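# Place tube rack in fume hood and close sash

## Task

Set the tube rack on the fume hood's work surface so that every part of it lies past the orange tape line, standing upright with each tube seated all the way down in its hole; then close the sash completely. The rack and tubes must never touch the floor, and the robot must not tip over or finish leaning. Nothing may rely on the robot to stay in place at the end: release everything and back the robot away.

## Robot and tools

ROBOT. A Hello Robot Stretch 4 with one arm: an omni-wheel base, a lift riding up a mast, an arm that telescopes straight ahead, a three-joint wrist and a two-finger gripper. It stands about 1.6 m tall; the base edge is never more than 0.23 m from the base origin. Loose objects may occasionally get nudged by something outside your control.

FRAMES. Base frame: origin on the floor below the base centre, x ahead, y to the left, z up. hand_pose is reported in this frame and marks a point between the open fingertips; with all wrist joints at 0 its axes line up with the base frame. Its printed position may be slightly wrong. The odometry frame is wherever the base frame was when the scene began.

execute_actions. Argument actions is a list holding one action or nothing (an empty list just reports state and images). An action may contain base, joints, or both, plus optional pace and contact_limits; alternatively it is {"end_of_arm": "enable_torque"} by itself, which re-energises any wrist or gripper motor that shut off, holding it where it is. All motions in an action begin together and may finish at different times.
- base: exactly one relative move, counted from the position in the most recent state report. translate_m: straight travel in metres, forward positive, -2 to 2. strafe_m: sideways travel in metres, left positive, -2 to 2. rotate_rad: turn in place in radians, counter-clockwise (left) positive, -3.2 to 3.2.
- joints: absolute targets, keyed by name. lift_m 0 to 1.2 m; arm_m extension 0 to 0.55 m; wrist_yaw_rad -1.134 to 4.276 (0 ahead, positive left, 3.14 tucked back; past 3.4 the arm may block it); wrist_pitch_rad -1.117 to 4.259 (0 level, 1.57 pointing down); wrist_roll_rad -1.117 to 4.259 (0 puts both fingers level, positive turns clockwise as seen from behind the gripper); gripper_m -0.038 to 0.141 m fingertip gap (negative means fingers squeeze each other). Done tolerances: ±0.004 for lift, arm and gripper, ±0.02 for yaw and roll, ±0.05 for pitch. Targets outside a joint's range get clipped and the result notes it; any other invalid value or unknown key rejects the call and nothing moves.
- pace: "slow", "default", "fast" or "max". Base speed 0.1/0.3/0.4/0.6 m/s and turn rate 1/2/3/4 rad/s respectively; above lift_m 0.2 these are reduced depending on lift height, down to 0.3 m/s and 1 rad/s at 1.2. The wrist speed never changes; the gripper is the same except at slow.
- contact_limits: only {"arm_m": value}, 0 (gentlest) to 0.75 (firmest), default 0.5; how hard the arm may push before halting.
- cameras: list of head_camera, head_left_camera, head_right_camera, wrist_camera or all; omitted or null gives all, [] gives none.
A joint or the base left out of an action may keep straining toward an earlier target without the status showing it. If one call reports a stop, the remaining movement, wait and finished_scene calls in that same reply are skipped.

wait: seconds from 0 to 10; nothing new is commanded, and it returns state and images. zoom_image: camera plus region [x0, y0, x1, y1] in pixels of that camera's latest full image, top-left is (0, 0), at most 504 by 504. finished_scene: scene is the current scene's number; it is final and reports success, so the goal must already hold stably.

RESULT LINES. base_status and joint_status describe how each motion ended. done: reached target (for the base, the wheels turned the commanded amount even if slipping). off_target: stopped short, possibly still pushing. contact_stop_at_<key>: that part hit something; it stops and goes slack (a slack lift can sag under load, slack wheels can roll). limit_stop_at_<name>: a built-in limit halted it. limit_stop_at_tilt: lean beyond 6 degrees; lift, arm and wheels go slack and ignore commands until the lean eases. limit_stop_at_own_body: a joint was about to strike the robot; moving it away is allowed, and lift and arm may go slack. Likely when pitch is below -0.2 and roll is below -0.4 or above 4. torque_fault: a wrist or gripper motor maxed out and went limp; send enable_torque. After a stop, the old target is dropped; anything slack holds again once moved. on_its_own reports uncommanded behaviour; its held at gives the held target, not the actual position. joint_positions lists current values. lidar_m: 12 distances in metres, 30-degree sectors, first straight ahead then counter-clockwise (4th left, 7th behind, 10th right); "-" means nothing seen or closer than 0.25 m; it sees from roughly 0.15 m up, misses glass, clear plastic, thin legs and much behind. wrist_depth_mm: 7 by 7 grid of median depths from the top left, 100 to 2000 mm, "-" if invalid; shows the robot's own parts, skips clear items. base_odometry counts wheel rotation (slip included), heading -3.142 to 3.142, left positive. If turned_by_wheels and turned_by_imu differ by over about 0.1 rad, something was hit or slipped, and heading error is roughly their difference. base_tilt in degrees, forward and right positive, with a fixed bias up to about 1.5. motor_effort: percent of maximum, positive toward higher joint values, peak during the action in brackets (noisy); wheel_0, wheel_1, wheel_2 positive means turning right. A resting effort flagged as out of range suggests a push or a load.

GRIPPER. Command a gap smaller than the object to grip; the further below, the harder the squeeze and the more it pulls the object inward (up to a third of the shortfall); opening pushes it back out. Readings and done do not prove a grasp; a firm grip at commanded gap 0 or above shows in gripper_m effort. Fingertips pressed on a surface may jam: lift up.

CAMERAS. head_camera on the mast top looks ahead and down (turn the base to aim it). head_left_camera and head_right_camera are fisheyes beside it, angled steeper, showing base and arm. wrist_camera looks along the fingers, tips near the image bottom.

CAUTIONS. To unfold at the start, send lift_m 0.4 with wrist_yaw_rad 0. Avoid driving or turning with over 1 kg held and arm_m above 0.2, especially at fast or max; steady pushing or pulling, a high gripper or a high contact limit can also tip the robot. A level gripper carrying about 2 kg can fault the wrist. Avoid drops, slips, slamming and hard pushes, and keep the rack and tubes off the floor.

Each tool is called after "Emit:" as name([rows], argument=value, ...), one row to a line, values as JSON.

## Session

Emit:
execute_actions(actions=[])

Scene clock: 0.00 s.
base_odometry: x=+0.000 y=+0.000 heading=+0.000 (m, m, rad; odometry frame)
turned_by_wheels: +0.000 (rad since the last result)
turned_by_imu: +0.000 (rad since the last result)
base_tilt: forward=+1.3 right=-0.6 (deg)
lidar_m: 2.74 1.35 1.32 1.45 1.17 1.18 1.30 1.95 2.16 2.22 1.76 2.11
base_status: not commanded
joint_positions: lift_m=+0.212 arm_m=+0.000 wrist_yaw_rad=+3.085 wrist_pitch_rad=+0.017 wrist_roll_rad=+0.011 gripper_m=+0.057
joint_status: not commanded
motor_effort: lift_m=+21 arm_m=-1 wrist_yaw_rad=+1 wrist_pitch_rad=-9 wrist_roll_rad=+0 gripper_m=-2 wheel_0=+1 wheel_1=+0 wheel_2=+0 (%)
hand_pose: x=-0.1122 y=+0.1037 z=+0.3851 quat_wxyz=(+0.028, -0.008, +0.006, +1.000) (m; base frame)
wrist_depth_mm: - 138 1576 1397 1229 1098 976 / - 138 1537 1366 1229 1118 1008 / 108 140 256 1397 1255 1078 1008 / 136 153 1661 1397 1255 1138 1025 / - - 1618 1430 1205 1138 1008 / 1366 1366 202 1182 1060 1098 1025 / 976 878 976 - 946 842 854
pictures: head_camera, head_left_camera, head_right_camera, wrist_camera
Images, in order (width x height): head_camera 420x560, head_left_camera 420x672, head_right_camera 420x672, wrist_camera 616x392.

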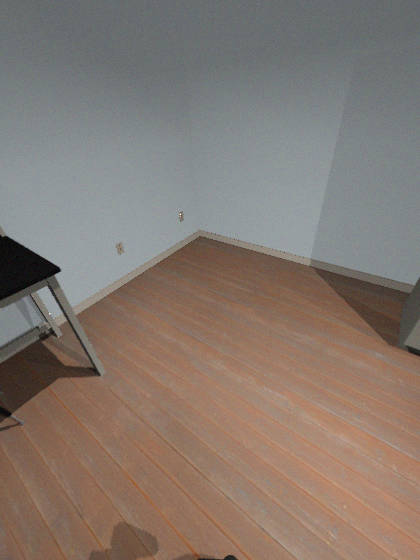

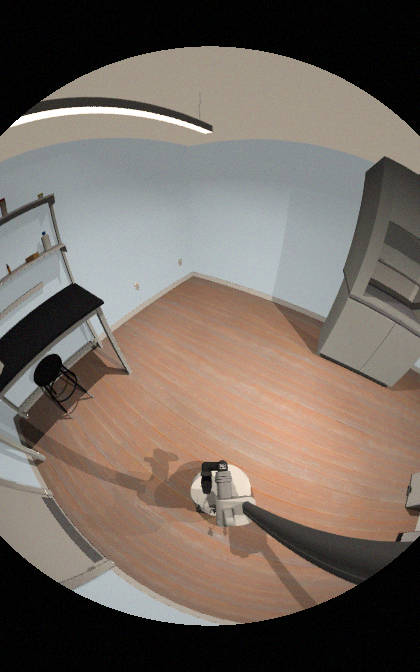

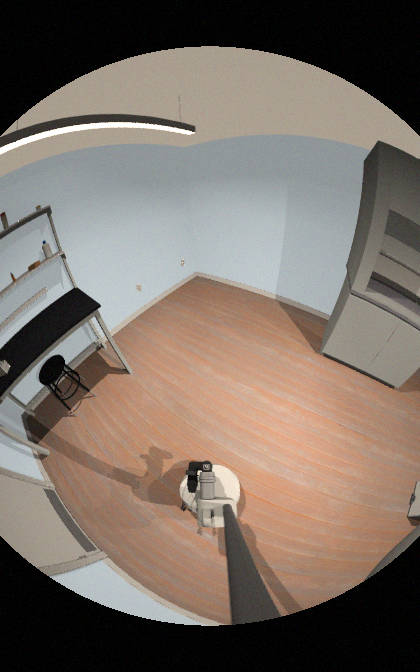

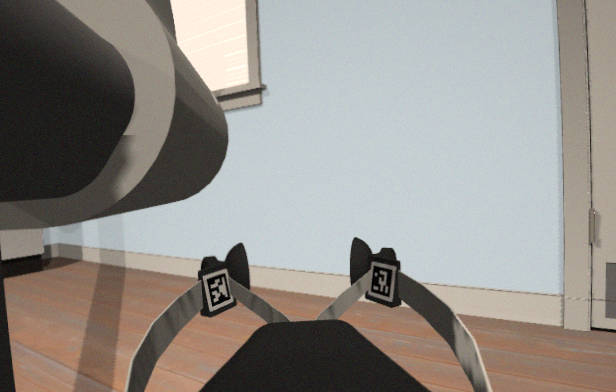

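Emit:
execute_actions([
  {"base":{"rotate_rad":-0.9},"joints":{"lift_m":0.4,"wrist_yaw_rad":0}},
])

Emit:
execute_actions([
  {"base":{"rotate_rad":2.1},"joints":{"lift_m":0.8}},
])

Scene clock: 4.40 s.
base_odometry: x=+0.000 y=+0.000 heading=-0.899 (m, m, rad; odometry frame)
turned_by_wheels: -0.899 (rad since the last result)
turned_by_imu: -0.888 (rad since the last result)
base_tilt: forward=+1.3 right=-0.6 (deg)
lidar_m: 1.74 2.55 2.47 1.32 1.33 1.39 1.19 1.18 1.37 2.16 2.19 1.99
base_status: done
joint_positions: lift_m=+0.400 arm_m=+0.000 wrist_yaw_rad=+0.000 wrist_pitch_rad=+0.017 wrist_roll_rad=+0.011 gripper_m=+0.057
joint_status: all done
motor_effort: lift_m=+25(26) arm_m=-2(1) wrist_yaw_rad=+0(7) wrist_pitch_rad=-8(7) wrist_roll_rad=+0(1) gripper_m=-3(3) wheel_0=+3(7) wheel_1=+3(13) wheel_2=+2(9) (%)
hand_pose: x=+0.4593 y=-0.0873 z=+0.5729 quat_wxyz=(+1.000, +0.005, +0.009, +0.000) (m; base frame)
wrist_depth_mm: - - - - - 1863 - / - - - - - 1863 - / - - - 1499 1661 1863 - / - - - 1537 1661 1863 - / - - - 1576 1618 1863 - / 1921 1863 203 1537 1499 1661 1576 / 1336 1205 1336 - 1308 1182 1205
pictures: head_camera, head_left_camera, head_right_camera, wrist_camera
Images, in order (width x height): head_camera 420x560, head_left_camera 420x672, head_right_camera 420x672, wrist_camera 616x392.

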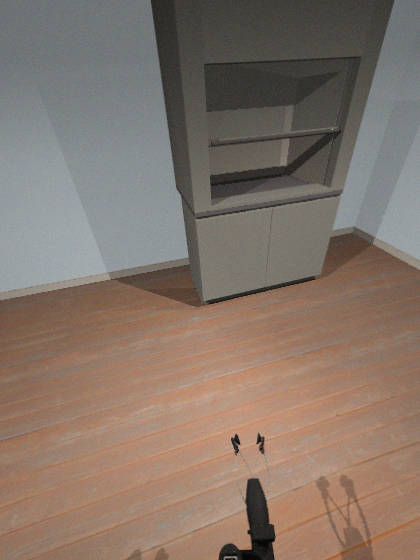

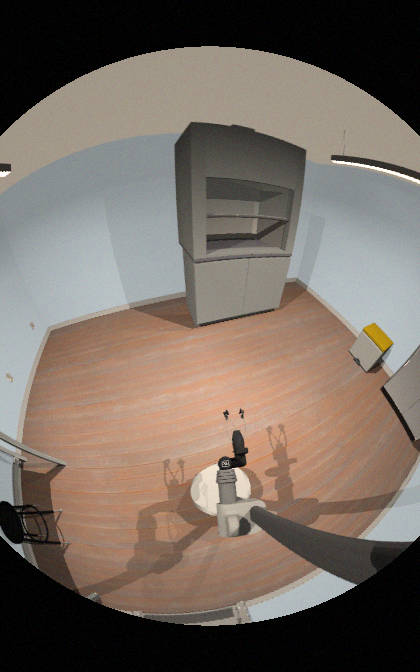

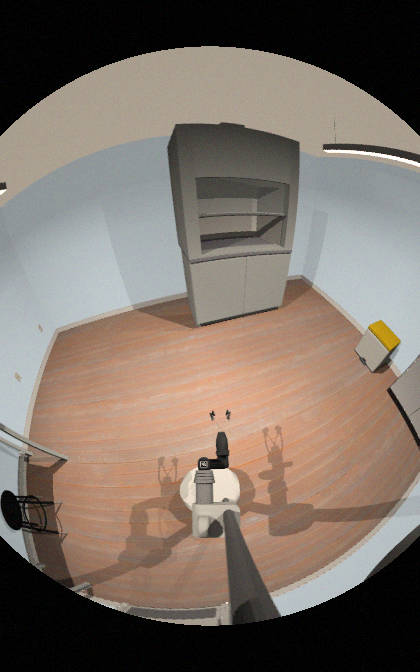

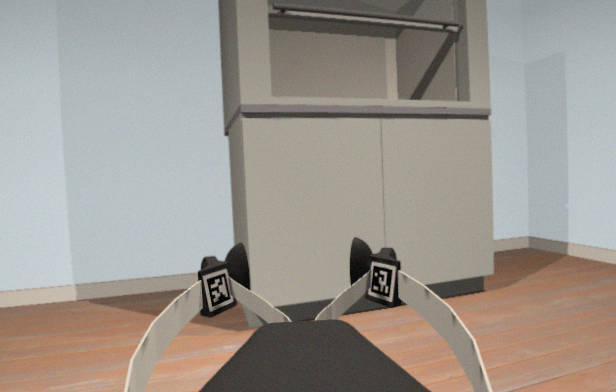

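Scene clock: 7.00 s.
base_odometry: x=+0.000 y=+0.000 heading=+1.200 (m, m, rad; odometry frame)
turned_by_wheels: +2.099 (rad since the last result)
turned_by_imu: +2.072 (rad since the last result)
base_tilt: forward=+1.2 right=-0.6 (deg)
lidar_m: 1.31 1.38 1.17 1.19 1.39 2.17 2.17 2.02 1.76 2.56 2.50 1.32
base_status: done
joint_positions: lift_m=+0.800 arm_m=+0.000 wrist_yaw_rad=+0.000 wrist_pitch_rad=+0.017 wrist_roll_rad=+0.011 gripper_m=+0.057
joint_status: all done
motor_effort: lift_m=+25(26) arm_m=-2(2) wrist_yaw_rad=+0(1) wrist_pitch_rad=-8(8) wrist_roll_rad=+2(1) gripper_m=-2(2) wheel_0=-3(9) wheel_1=-3(8) wheel_2=-3(13) (%)
hand_pose: x=+0.4593 y=-0.0874 z=+0.9729 quat_wxyz=(+1.000, +0.005, +0.009, +0.000) (m; base frame)
wrist_depth_mm: 1366 1808 1863 1863 1808 1756 1661 / 1366 1808 1983 1863 1756 1661 1618 / 1308 1808 - 1863 1808 1661 1661 / 1336 1756 1808 1863 1756 1618 1618 / 1366 1366 1182 1921 1098 1708 1618 / 1336 1661 202 1308 1308 1756 1618 / 1308 1366 - - 1708 1661 1708
pictures: head_camera, head_left_camera, head_right_camera, wrist_camera
Images, in order (width x height): head_camera 420x560, head_left_camera 420x672, head_right_camera 420x672, wrist_camera 616x392.

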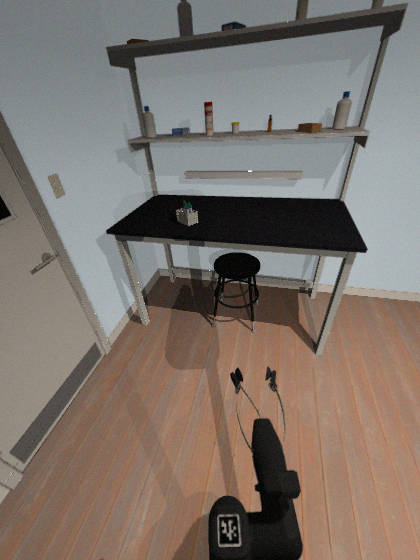

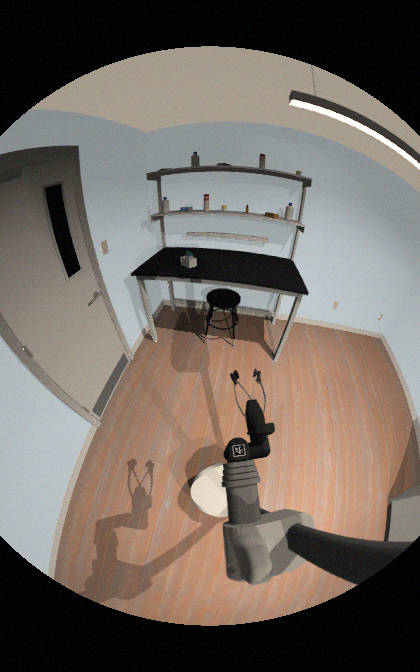

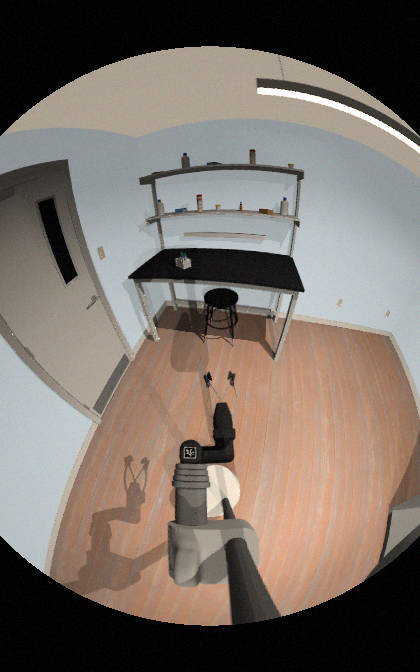

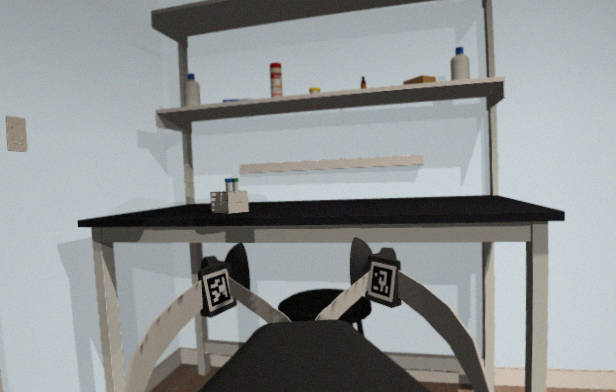

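Emit:
execute_actions([
  {"base":{"translate_m":0.55},"joints":{"lift_m":0.9,"wrist_pitch_rad":0.3,"gripper_m":0.14}},
], cameras=[])

Emit:
execute_actions([
  {"base":{"strafe_m":0.2}},
], cameras=["head_camera","wrist_camera"])

Emit:
zoom_image(camera="head_camera", region=[130,200,290,330])

Scene clock: 12.83 s.
base_odometry: x=+0.199 y=+0.513 heading=+1.200 (m, m, rad; odometry frame)
turned_by_wheels: +0.000 (rad since the last result)
turned_by_imu: -0.001 (rad since the last result)
base_tilt: forward=+1.3 right=-0.7 (deg)
lidar_m: 0.77 0.91 1.03 1.04 1.24 1.99 2.70 2.15 2.04 2.68 0.93 0.78
base_status: done
joint_positions: lift_m=+0.900 arm_m=+0.000 wrist_yaw_rad=+0.000 wrist_pitch_rad=+0.302 wrist_roll_rad=+0.011 gripper_m=+0.140
joint_status: all done
motor_effort: lift_m=+24(24) arm_m=-1(1) wrist_yaw_rad=+1(0) wrist_pitch_rad=-8(5) wrist_roll_rad=+0(0) gripper_m=+1(3) wheel_0=+2(6) wheel_1=+2(5) wheel_2=-2(10) (%)
hand_pose: x=+0.4463 y=-0.0874 z=+0.9922 quat_wxyz=(+0.989, +0.005, +0.150, -0.001) (m; base frame)
wrist_depth_mm: 1182 1366 1308 1255 1182 1182 1098 / 1229 1430 1336 1308 1281 1182 1118 / 1138 976 904 1025 976 960 960 / 768 715 668 634 609 569 559 / 1229 1499 1576 1138 1060 580 1182 / 1205 1397 1618 169 931 1366 1366 / 1118 1464 1499 - 1464 1336 1397
pictures: none
No camera images: the call's "cameras" was empty. Leave "cameras" out to get every camera's image.

Scene clock: 14.77 s.
base_odometry: x=+0.013 y=+0.585 heading=+1.200 (m, m, rad; odometry frame)
turned_by_wheels: +0.000 (rad since the last result)
turned_by_imu: +0.000 (rad since the last result)
base_tilt: forward=+1.3 right=-0.7 (deg)
lidar_m: 0.84 0.95 0.85 0.84 1.00 1.68 2.65 2.42 2.21 2.88 0.99 0.84
base_status: done
joint_positions: lift_m=+0.900 arm_m=+0.000 wrist_yaw_rad=+0.000 wrist_pitch_rad=+0.302 wrist_roll_rad=+0.011 gripper_m=+0.140
joint_status: not commanded
motor_effort: lift_m=+24(24) arm_m=-1(2) wrist_yaw_rad=-1(1) wrist_pitch_rad=-7(7) wrist_roll_rad=+0(1) gripper_m=+1(1) wheel_0=-2(9) wheel_1=+0(12) wheel_2=+0(1) (%)
hand_pose: x=+0.4463 y=-0.0874 z=+0.9922 quat_wxyz=(+0.989, +0.005, +0.150, -0.001) (m; base frame)
wrist_depth_mm: 976 1281 1336 1308 1229 1182 1138 / 991 1308 1397 1336 1281 1229 1182 / 991 1138 946 831 991 960 946 / 820 768 732 691 647 615 597 / 946 1229 1618 1576 1118 1366 1336 / 1008 917 1661 169 878 1366 1397 / 1025 1366 1537 - 1499 1366 1366
pictures: head_camera, wrist_camera
Images, in order (width x height): head_camera 420x560, wrist_camera 616x392.

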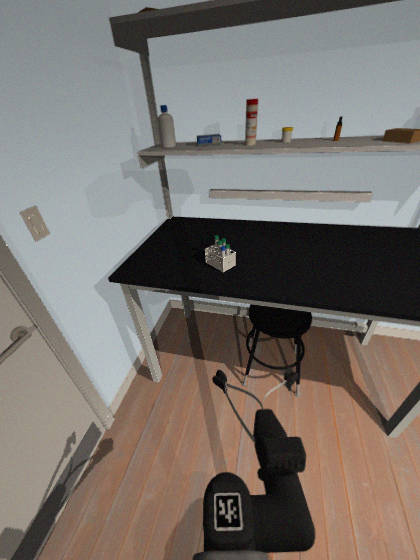

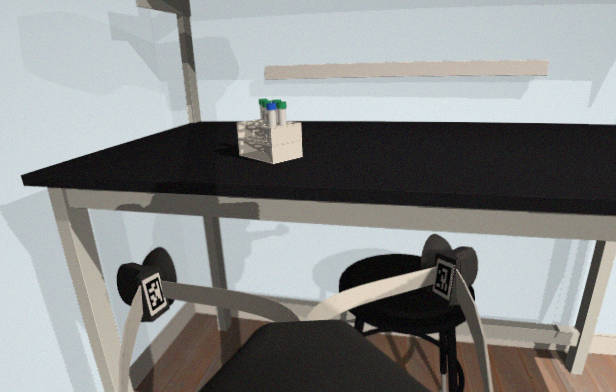

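Region (130, 200, 290, 330) of head_camera's 420x560 image, scaled by 3.150, with more detail than that image has; it fills the top 410 rows of this view, and the rest is white.

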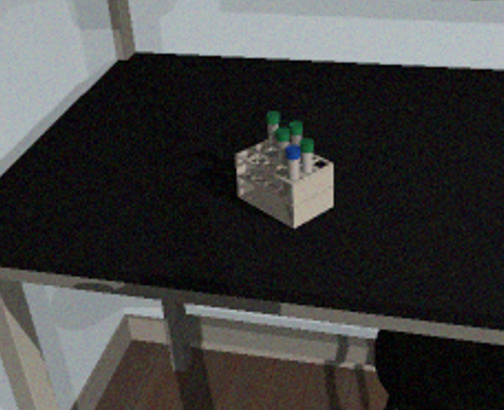

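Emit:
execute_actions([
  {"base":{"translate_m":0.3},"joints":{"lift_m":1.15,"wrist_pitch_rad":0.8,"arm_m":0.1}},
], cameras=["head_camera","wrist_camera"])

Emit:
zoom_image(camera="wrist_camera", region=[150,50,400,250])

Scene clock: 21.13 s.
base_odometry: x=+0.121 y=+0.865 heading=+1.200 (m, m, rad; odometry frame)
turned_by_wheels: +0.000 (rad since the last result)
turned_by_imu: -0.001 (rad since the last result)
base_tilt: forward=+1.3 right=-0.7 (deg)
lidar_m: 0.55 0.64 0.73 0.77 0.89 1.60 2.91 2.51 2.37 2.82 0.66 0.54
base_status: done
joint_positions: lift_m=+1.150 arm_m=+0.099 wrist_yaw_rad=+0.000 wrist_pitch_rad=+0.801 wrist_roll_rad=+0.011 gripper_m=+0.140
joint_status: all done
motor_effort: lift_m=+25(26) arm_m=+5(4) wrist_yaw_rad=+1(0) wrist_pitch_rad=-5(3) wrist_roll_rad=+2(1) gripper_m=+0(0) wheel_0=+3(6) wheel_1=+2(6) wheel_2=-2(12) (%)
hand_pose: x=+0.4708 y=-0.0874 z=+1.1207 quat_wxyz=(+0.921, +0.005, +0.390, -0.002) (m; base frame)
wrist_depth_mm: 891 931 904 904 917 904 878 / 820 759 741 750 732 750 750 / 634 640 591 609 621 634 627 / 554 544 549 544 544 539 544 / 668 492 484 480 480 469 477 / 917 904 1308 169 427 424 427 / 1060 1205 1281 - 1255 1229 1205
pictures: head_camera, wrist_camera
Images, in order (width x height): head_camera 420x560, wrist_camera 616x392.

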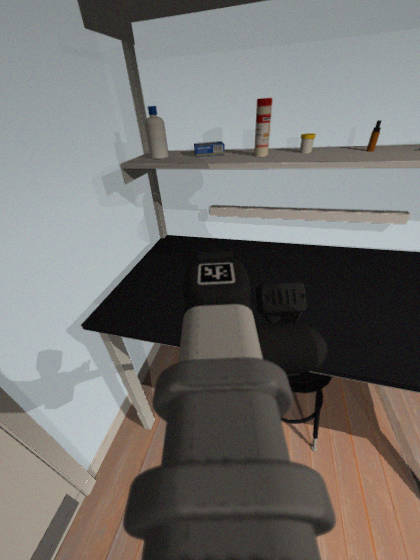

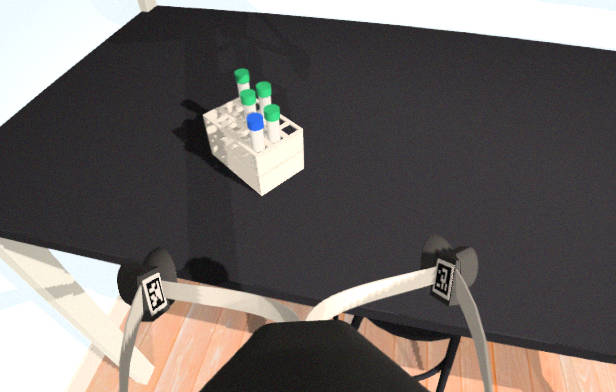

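Region (150, 50, 400, 250) of wrist_camera's 616x392 image, scaled by 2.016; it fills the top 403 rows of this view, and the rest is white.

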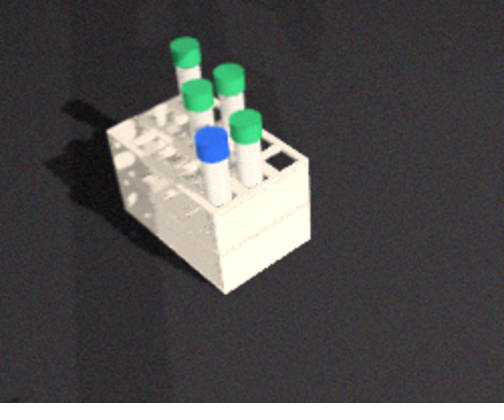

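Emit:
execute_actions([
  {"base":{"rotate_rad":0.7},"joints":{"arm_m":0.0,"lift_m":1.0,"wrist_pitch_rad":0.2}},
], cameras=[])

Emit:
execute_actions([
  {"base":{"translate_m":-0.22}},
], cameras=[])

Emit:
execute_actions([
  {"base":{"strafe_m":-0.38},"joints":{"lift_m":0.92,"wrist_pitch_rad":0.3}},
])

Scene clock: 38.77 s.
base_odometry: x=+0.121 y=+0.865 heading=+1.900 (m, m, rad; odometry frame)
turned_by_wheels: +0.699 (rad since the last result)
turned_by_imu: +0.690 (rad since the last result)
base_tilt: forward=+1.3 right=-0.7 (deg)
lidar_m: 0.73 0.74 0.80 1.03 2.24 3.02 2.41 2.93 0.91 0.58 0.54 0.57
base_status: done
joint_positions: lift_m=+1.000 arm_m=+0.001 wrist_yaw_rad=+0.000 wrist_pitch_rad=+0.203 wrist_roll_rad=+0.011 gripper_m=+0.140
joint_status: all done
motor_effort: lift_m=+16(25) arm_m=-6(4) wrist_yaw_rad=+0(1) wrist_pitch_rad=-10(14) wrist_roll_rad=+0(2) gripper_m=+1(1) wheel_0=-3(7) wheel_1=-3(5) wheel_2=-2(7) (%)
hand_pose: x=+0.4544 y=-0.0874 z=+1.1206 quat_wxyz=(+0.995, +0.005, +0.101, -0.001) (m; base frame)
wrist_depth_mm: 496 574 661 768 931 991 809 / 508 591 691 798 976 1098 976 / 521 603 707 820 991 1160 991 / 535 627 715 854 1042 1182 991 / 544 574 723 854 778 707 750 / 539 591 723 169 539 525 549 / 564 634 750 - 504 445 445
pictures: none
No camera images: the call's "cameras" was empty. Leave "cameras" out to get every camera's image.

Scene clock: 40.93 s.
base_odometry: x=+0.192 y=+0.657 heading=+1.899 (m, m, rad; odometry frame)
turned_by_wheels: +0.000 (rad since the last result)
turned_by_imu: +0.001 (rad since the last result)
base_tilt: forward=+1.3 right=-0.6 (deg)
lidar_m: 0.92 0.94 0.96 1.28 2.72 2.87 2.18 2.77 2.36 0.73 0.67 0.70
base_status: done
joint_positions: lift_m=+1.000 arm_m=+0.001 wrist_yaw_rad=+0.000 wrist_pitch_rad=+0.203 wrist_roll_rad=+0.011 gripper_m=+0.140
joint_status: not commanded
motor_effort: lift_m=+16(16) arm_m=-5(5) wrist_yaw_rad=+1(0) wrist_pitch_rad=-10(11) wrist_roll_rad=+0(0) gripper_m=+1(1) wheel_0=-2(7) wheel_1=-2(6) wheel_2=+1(13) (%)
hand_pose: x=+0.4544 y=-0.0874 z=+1.1205 quat_wxyz=(+0.995, +0.005, +0.101, -0.001) (m; base frame)
wrist_depth_mm: 640 715 831 976 1182 1042 854 / 647 732 854 1025 1229 1182 1060 / 661 741 891 1060 1229 1255 1098 / 683 788 917 1078 1229 1229 1078 / 683 759 931 1025 778 691 609 / 699 750 931 169 741 554 554 / 732 820 931 - 1576 1366 469
pictures: none
No camera images: the call's "cameras" was empty. Leave "cameras" out to get every camera's image.

Scene clock: 43.53 s.
base_odometry: x=+0.552 y=+0.779 heading=+1.899 (m, m, rad; odometry frame)
turned_by_wheels: +0.000 (rad since the last result)
turned_by_imu: -0.001 (rad since the last result)
base_tilt: forward=+1.3 right=-0.6 (deg)
lidar_m: 0.51 1.14 1.17 1.54 3.09 2.81 2.15 2.55 1.87 0.38 0.36 0.38
base_status: done
joint_positions: lift_m=+0.920 arm_m=+0.001 wrist_yaw_rad=+0.000 wrist_pitch_rad=+0.302 wrist_roll_rad=+0.011 gripper_m=+0.140
joint_status: all done
motor_effort: lift_m=+17(17) arm_m=-5(5) wrist_yaw_rad=+0(1) wrist_pitch_rad=-6(5) wrist_roll_rad=+2(1) gripper_m=+1(0) wheel_0=+1(9) wheel_1=-2(9) wheel_2=+0(0) (%)
hand_pose: x=+0.4472 y=-0.0874 z=+1.0128 quat_wxyz=(+0.989, +0.005, +0.150, -0.001) (m; base frame)
wrist_depth_mm: 809 931 1042 1205 1098 960 798 / 831 946 1098 1281 1160 917 788 / 866 960 1078 1008 1060 931 842 / 904 960 668 569 597 627 621 / 917 991 539 462 452 424 439 / 946 976 976 168 334 329 342 / 960 1138 1229 - 296 281 283
pictures: head_camera, head_left_camera, head_right_camera, wrist_camera
Images, in order (width x height): head_camera 420x560, head_left_camera 420x672, head_right_camera 420x672, wrist_camera 616x392.

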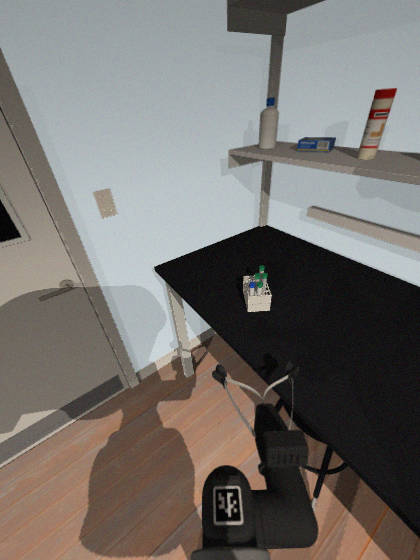

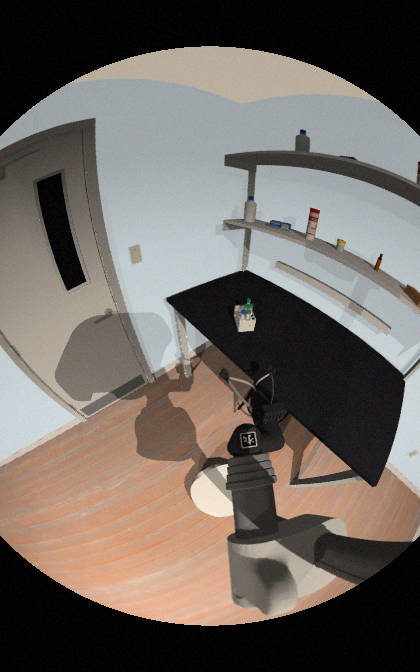

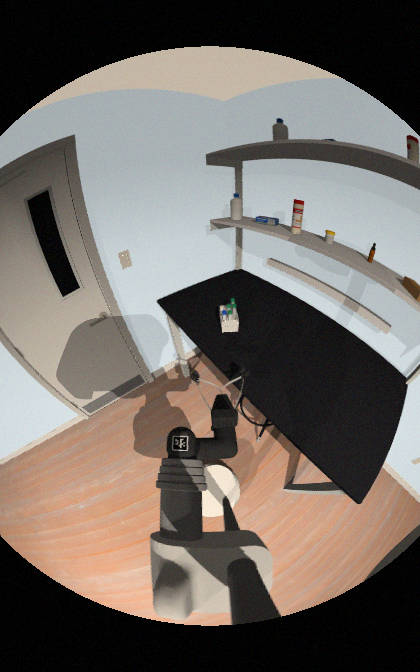

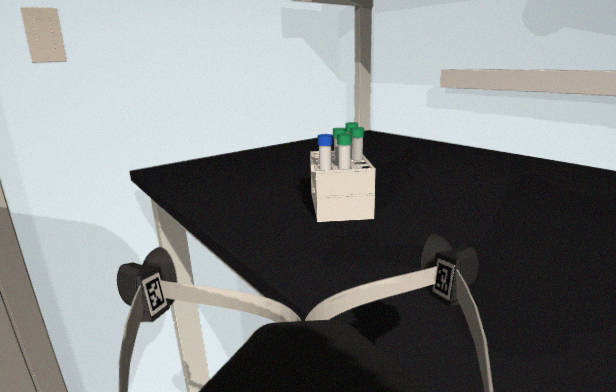

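Emit:
execute_actions([
  {"base":{"strafe_m":-0.06},"joints":{"lift_m":0.88,"arm_m":0.17,"wrist_pitch_rad":0.2}},
], cameras=["head_camera","wrist_camera"])

Scene clock: 49.20 s.
base_odometry: x=+0.609 y=+0.798 heading=+1.899 (m, m, rad; odometry frame)
turned_by_wheels: +0.000 (rad since the last result)
turned_by_imu: +0.000 (rad since the last result)
base_tilt: forward=+1.3 right=-0.6 (deg)
lidar_m: 0.53 1.01 1.24 1.56 3.15 2.74 2.16 2.52 0.52 0.35 0.31 0.34
base_status: done
joint_positions: lift_m=+0.880 arm_m=+0.169 wrist_yaw_rad=+0.000 wrist_pitch_rad=+0.202 wrist_roll_rad=+0.011 gripper_m=+0.140
joint_status: all done
motor_effort: lift_m=+16(18) arm_m=+5(4) wrist_yaw_rad=+0(3) wrist_pitch_rad=-9(15) wrist_roll_rad=+0(1) gripper_m=+1(0) wheel_0=+1(9) wheel_1=-1(7) wheel_2=+0(1) (%)
hand_pose: x=+0.6226 y=-0.0874 z=+1.0006 quat_wxyz=(+0.995, +0.005, +0.101, +0.000) (m; base frame)
wrist_depth_mm: 750 831 960 1042 960 809 691 / 759 842 976 1118 991 788 683 / 788 878 1008 1160 1025 842 715 / 788 866 809 366 750 732 707 / 788 504 496 366 469 430 449 / 820 320 320 169 322 317 330 / 842 291 289 - 282 264 265
pictures: head_camera, wrist_camera
Images, in order (width x height): head_camera 420x560, wrist_camera 616x392.

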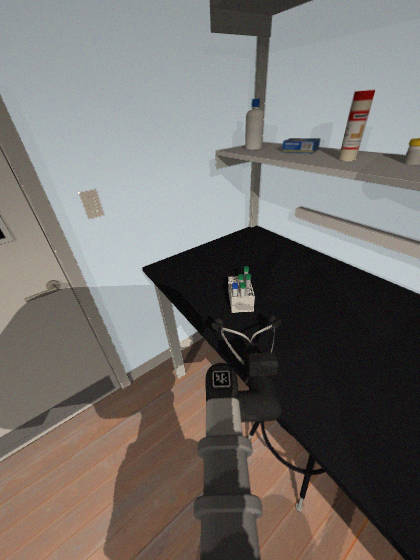

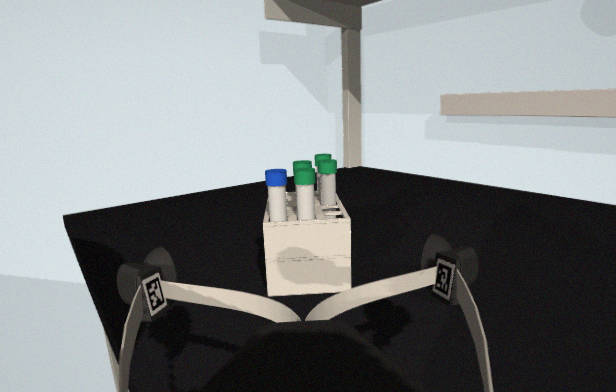

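Emit:
execute_actions([
  {"joints":{"lift_m":0.845,"arm_m":0.31}},
], cameras=["head_camera","wrist_camera"])

Emit:
zoom_image(camera="head_camera", region=[180,240,320,380])

Scene clock: 55.17 s.
base_odometry: x=+0.609 y=+0.798 heading=+1.899 (m, m, rad; odometry frame)
turned_by_wheels: +0.000 (rad since the last result)
turned_by_imu: +0.000 (rad since the last result)
base_tilt: forward=+1.3 right=-0.6 (deg)
lidar_m: 0.44 0.98 1.23 1.62 3.16 2.74 2.15 2.50 0.53 0.36 0.31 0.32
base_status: not commanded
joint_positions: lift_m=+0.845 arm_m=+0.309 wrist_yaw_rad=+0.000 wrist_pitch_rad=+0.202 wrist_roll_rad=+0.011 gripper_m=+0.140
joint_status: all done
motor_effort: lift_m=+16(15) arm_m=+5(5) wrist_yaw_rad=-1(1) wrist_pitch_rad=-9(9) wrist_roll_rad=+0(1) gripper_m=+1(0) wheel_0=+1(1) wheel_1=-1(1) wheel_2=+0(0) (%)
hand_pose: x=+0.7626 y=-0.0874 z=+0.9657 quat_wxyz=(+0.995, +0.005, +0.101, +0.000) (m; base frame)
wrist_depth_mm: 668 759 854 991 866 715 621 / 676 768 878 1025 891 683 597 / 683 778 878 960 917 750 647 / 691 741 585 222 603 585 564 / 413 407 370 219 222 343 364 / 291 258 256 169 232 257 267 / 229 224 234 - 227 213 218
pictures: head_camera, wrist_camera
Images, in order (width x height): head_camera 420x560, wrist_camera 616x392.

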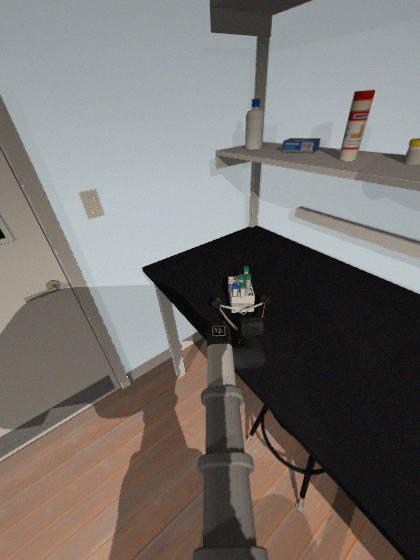

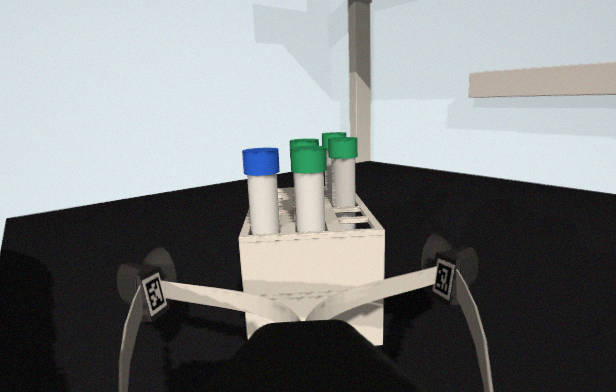

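Region (180, 240, 320, 380) of head_camera's 420x560 image, scaled by 3.600, with more detail than that image has.

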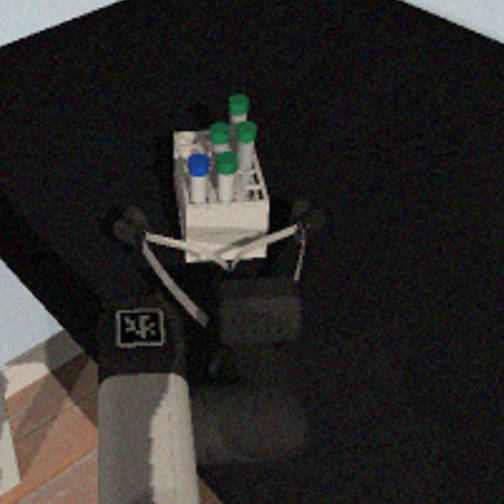

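Emit:
execute_actions([
  {"base":{"strafe_m":-0.004},"joints":{"gripper_m":0.108,"arm_m":0.325,"lift_m":0.84}},
], cameras=["head_camera","wrist_camera"])

Emit:
zoom_image(camera="head_camera", region=[190,250,300,360])

Scene clock: 58.87 s.
base_odometry: x=+0.613 y=+0.800 heading=+1.899 (m, m, rad; odometry frame)
turned_by_wheels: +0.000 (rad since the last result)
turned_by_imu: +0.000 (rad since the last result)
base_tilt: forward=+1.2 right=-0.7 (deg)
lidar_m: 0.44 1.03 1.22 1.61 3.15 2.75 2.13 2.51 0.54 0.36 0.31 0.32
base_status: done
joint_positions: lift_m=+0.840 arm_m=+0.324 wrist_yaw_rad=+0.000 wrist_pitch_rad=+0.202 wrist_roll_rad=+0.011 gripper_m=+0.108
joint_status: all done
motor_effort: lift_m=+16(14) arm_m=+5(4) wrist_yaw_rad=+1(0) wrist_pitch_rad=-8(9) wrist_roll_rad=+0(1) gripper_m=+1(2) wheel_0=-1(5) wheel_1=+1(11) wheel_2=+0(1) (%)
hand_pose: x=+0.7776 y=-0.0874 z=+0.9606 quat_wxyz=(+0.995, +0.005, +0.101, -0.001) (m; base frame)
wrist_depth_mm: 647 741 831 960 854 715 603 / 661 750 866 991 878 707 597 / 676 768 866 296 917 750 634 / 683 647 559 250 585 564 549 / 397 392 217 203 210 359 351 / 283 264 205 206 213 249 257 / 222 216 216 - 218 205 206
pictures: head_camera, wrist_camera
Images, in order (width x height): head_camera 420x560, wrist_camera 616x392.

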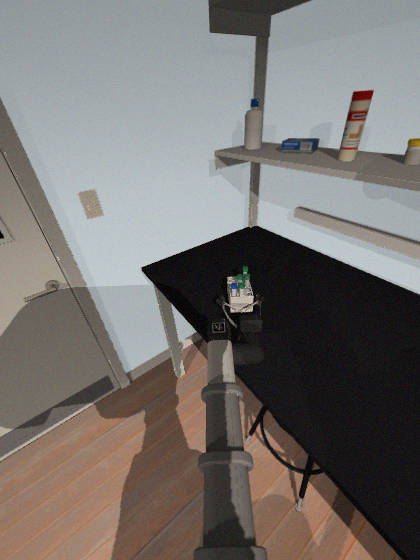

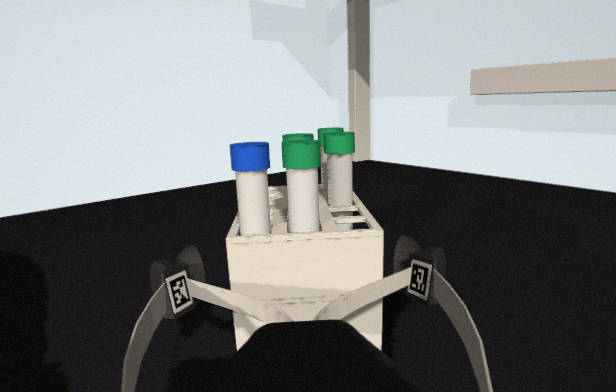

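Region (190, 250, 300, 360) of head_camera's 420x560 image, scaled by 4.582, with more detail than that image has.

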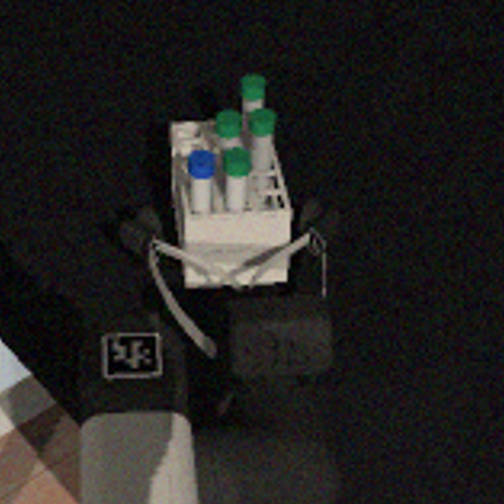

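Emit:
execute_actions([
  {"joints":{"gripper_m":0.085,"arm_m":0.34}},
], cameras=["wrist_camera"])

Emit:
execute_actions([
  {"joints":{"gripper_m":0.03}},
], cameras=["wrist_camera"])

Emit:
execute_actions([
  {"joints":{"lift_m":0.86},"pace":"slow"},
], cameras=["head_camera","wrist_camera"])

Emit:
zoom_image(camera="head_camera", region=[190,250,300,360])

Scene clock: 63.23 s.
base_odometry: x=+0.613 y=+0.800 heading=+1.899 (m, m, rad; odometry frame)
turned_by_wheels: +0.000 (rad since the last result)
turned_by_imu: +0.000 (rad since the last result)
base_tilt: forward=+1.3 right=-0.7 (deg)
lidar_m: 0.44 1.02 1.23 1.62 3.16 2.75 2.14 2.49 0.51 0.35 0.30 0.32
base_status: not commanded
joint_positions: lift_m=+0.840 arm_m=+0.339 wrist_yaw_rad=+0.000 wrist_pitch_rad=+0.202 wrist_roll_rad=+0.011 gripper_m=+0.085
joint_status: all done
motor_effort: lift_m=+16(16) arm_m=+5(4) wrist_yaw_rad=+1(1) wrist_pitch_rad=-8(8) wrist_roll_rad=+1(1) gripper_m=-1(3) wheel_0=-1(1) wheel_1=+1(1) wheel_2=+0(0) (%)
hand_pose: x=+0.7926 y=-0.0874 z=+0.9606 quat_wxyz=(+0.995, +0.005, +0.101, -0.001) (m; base frame)
wrist_depth_mm: 640 723 820 946 842 699 597 / 661 741 854 1008 878 707 574 / 661 750 842 293 904 723 634 / 668 723 500 236 585 559 544 / 402 394 193 190 213 362 351 / 281 279 193 193 200 258 257 / 222 211 215 - 218 204 206
pictures: wrist_camera
Images, in order (width x height): wrist_camera 616x392.

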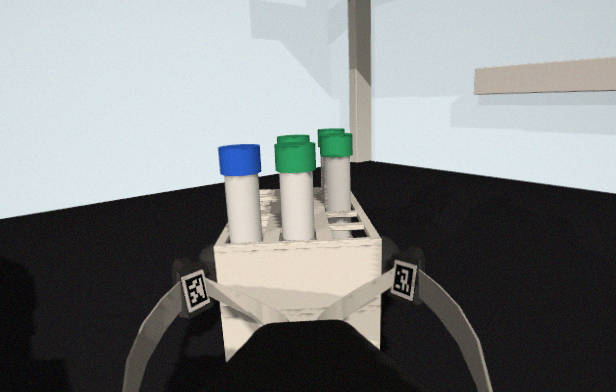

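Scene clock: 64.60 s.
base_odometry: x=+0.613 y=+0.800 heading=+1.899 (m, m, rad; odometry frame)
turned_by_wheels: +0.000 (rad since the last result)
turned_by_imu: +0.000 (rad since the last result)
base_tilt: forward=+1.3 right=-0.6 (deg)
lidar_m: 0.41 0.99 1.22 1.59 3.16 2.76 2.14 2.51 0.51 0.36 0.30 0.33
base_status: not commanded
joint_positions: lift_m=+0.840 arm_m=+0.339 wrist_yaw_rad=+0.000 wrist_pitch_rad=+0.203 wrist_roll_rad=+0.011 gripper_m=+0.030
joint_status: all done
motor_effort: lift_m=+16(16) arm_m=+5(5) wrist_yaw_rad=+1(1) wrist_pitch_rad=-11(11) wrist_roll_rad=+2(1) gripper_m=-19(21) wheel_0=-1(1) wheel_1=+1(1) wheel_2=+0(0) (%)
hand_pose: x=+0.7926 y=-0.0874 z=+0.9605 quat_wxyz=(+0.995, +0.005, +0.101, -0.001) (m; base frame)
wrist_depth_mm: 640 732 831 946 842 707 603 / 661 741 842 976 866 715 574 / 676 750 831 268 891 723 634 / 676 723 496 221 580 559 549 / 397 392 183 176 197 355 347 / 279 248 179 179 185 236 255 / 220 215 205 - 212 205 206
pictures: wrist_camera
Images, in order (width x height): wrist_camera 616x392.

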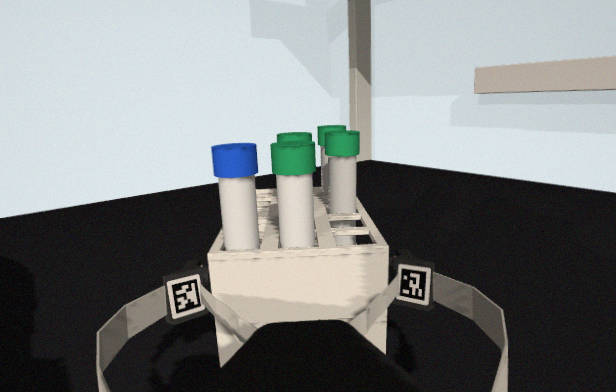

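Scene clock: 65.53 s.
base_odometry: x=+0.613 y=+0.800 heading=+1.899 (m, m, rad; odometry frame)
turned_by_wheels: +0.000 (rad since the last result)
turned_by_imu: +0.000 (rad since the last result)
base_tilt: forward=+1.3 right=-0.6 (deg)
lidar_m: 0.41 0.99 1.24 1.60 3.16 2.74 2.16 2.51 0.54 0.36 0.30 0.33
base_status: not commanded
joint_positions: lift_m=+0.860 arm_m=+0.339 wrist_yaw_rad=+0.000 wrist_pitch_rad=+0.203 wrist_roll_rad=+0.011 gripper_m=+0.030
joint_status: all done
motor_effort: lift_m=+25(27) arm_m=+5(5) wrist_yaw_rad=+0(1) wrist_pitch_rad=-11(11) wrist_roll_rad=+0(0) gripper_m=-21(19) wheel_0=-1(1) wheel_1=+1(1) wheel_2=+0(0) (%)
hand_pose: x=+0.7926 y=-0.0874 z=+0.9796 quat_wxyz=(+0.995, +0.005, +0.101, -0.001) (m; base frame)
wrist_depth_mm: 647 732 831 960 842 699 597 / 654 750 842 991 878 707 585 / 668 750 842 266 891 732 627 / 683 741 564 220 654 627 621 / 445 442 182 176 196 404 397 / 319 283 179 180 185 267 289 / 252 244 234 - 240 234 237
pictures: head_camera, wrist_camera
Images, in order (width x height): head_camera 420x560, wrist_camera 616x392.

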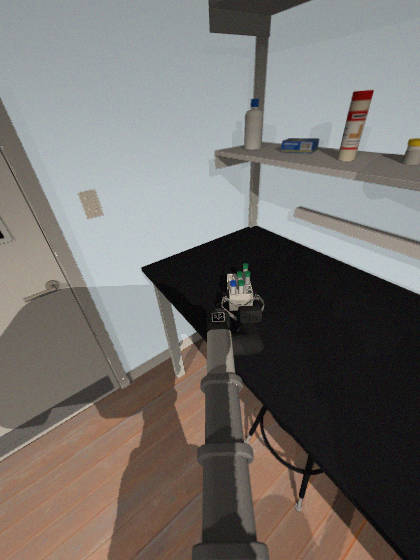

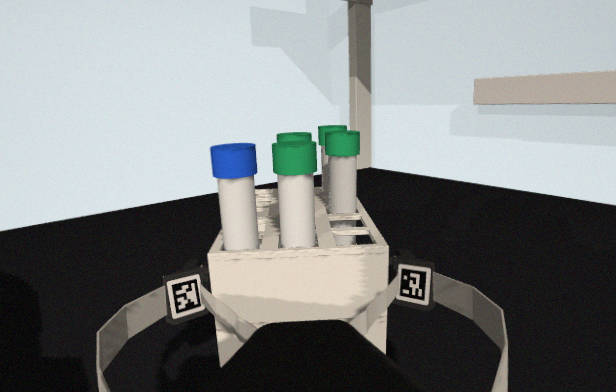

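Region (190, 250, 300, 360) of head_camera's 420x560 image, scaled by 4.582, with more detail than that image has.

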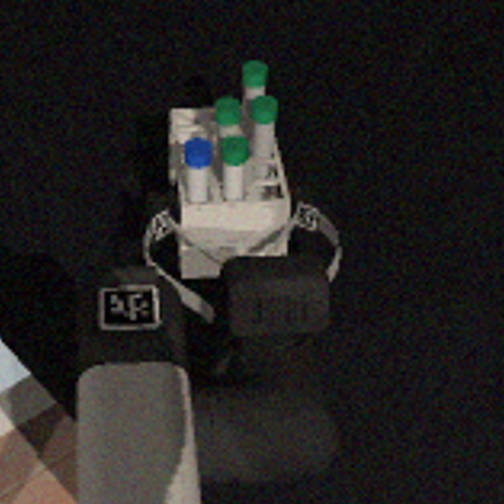

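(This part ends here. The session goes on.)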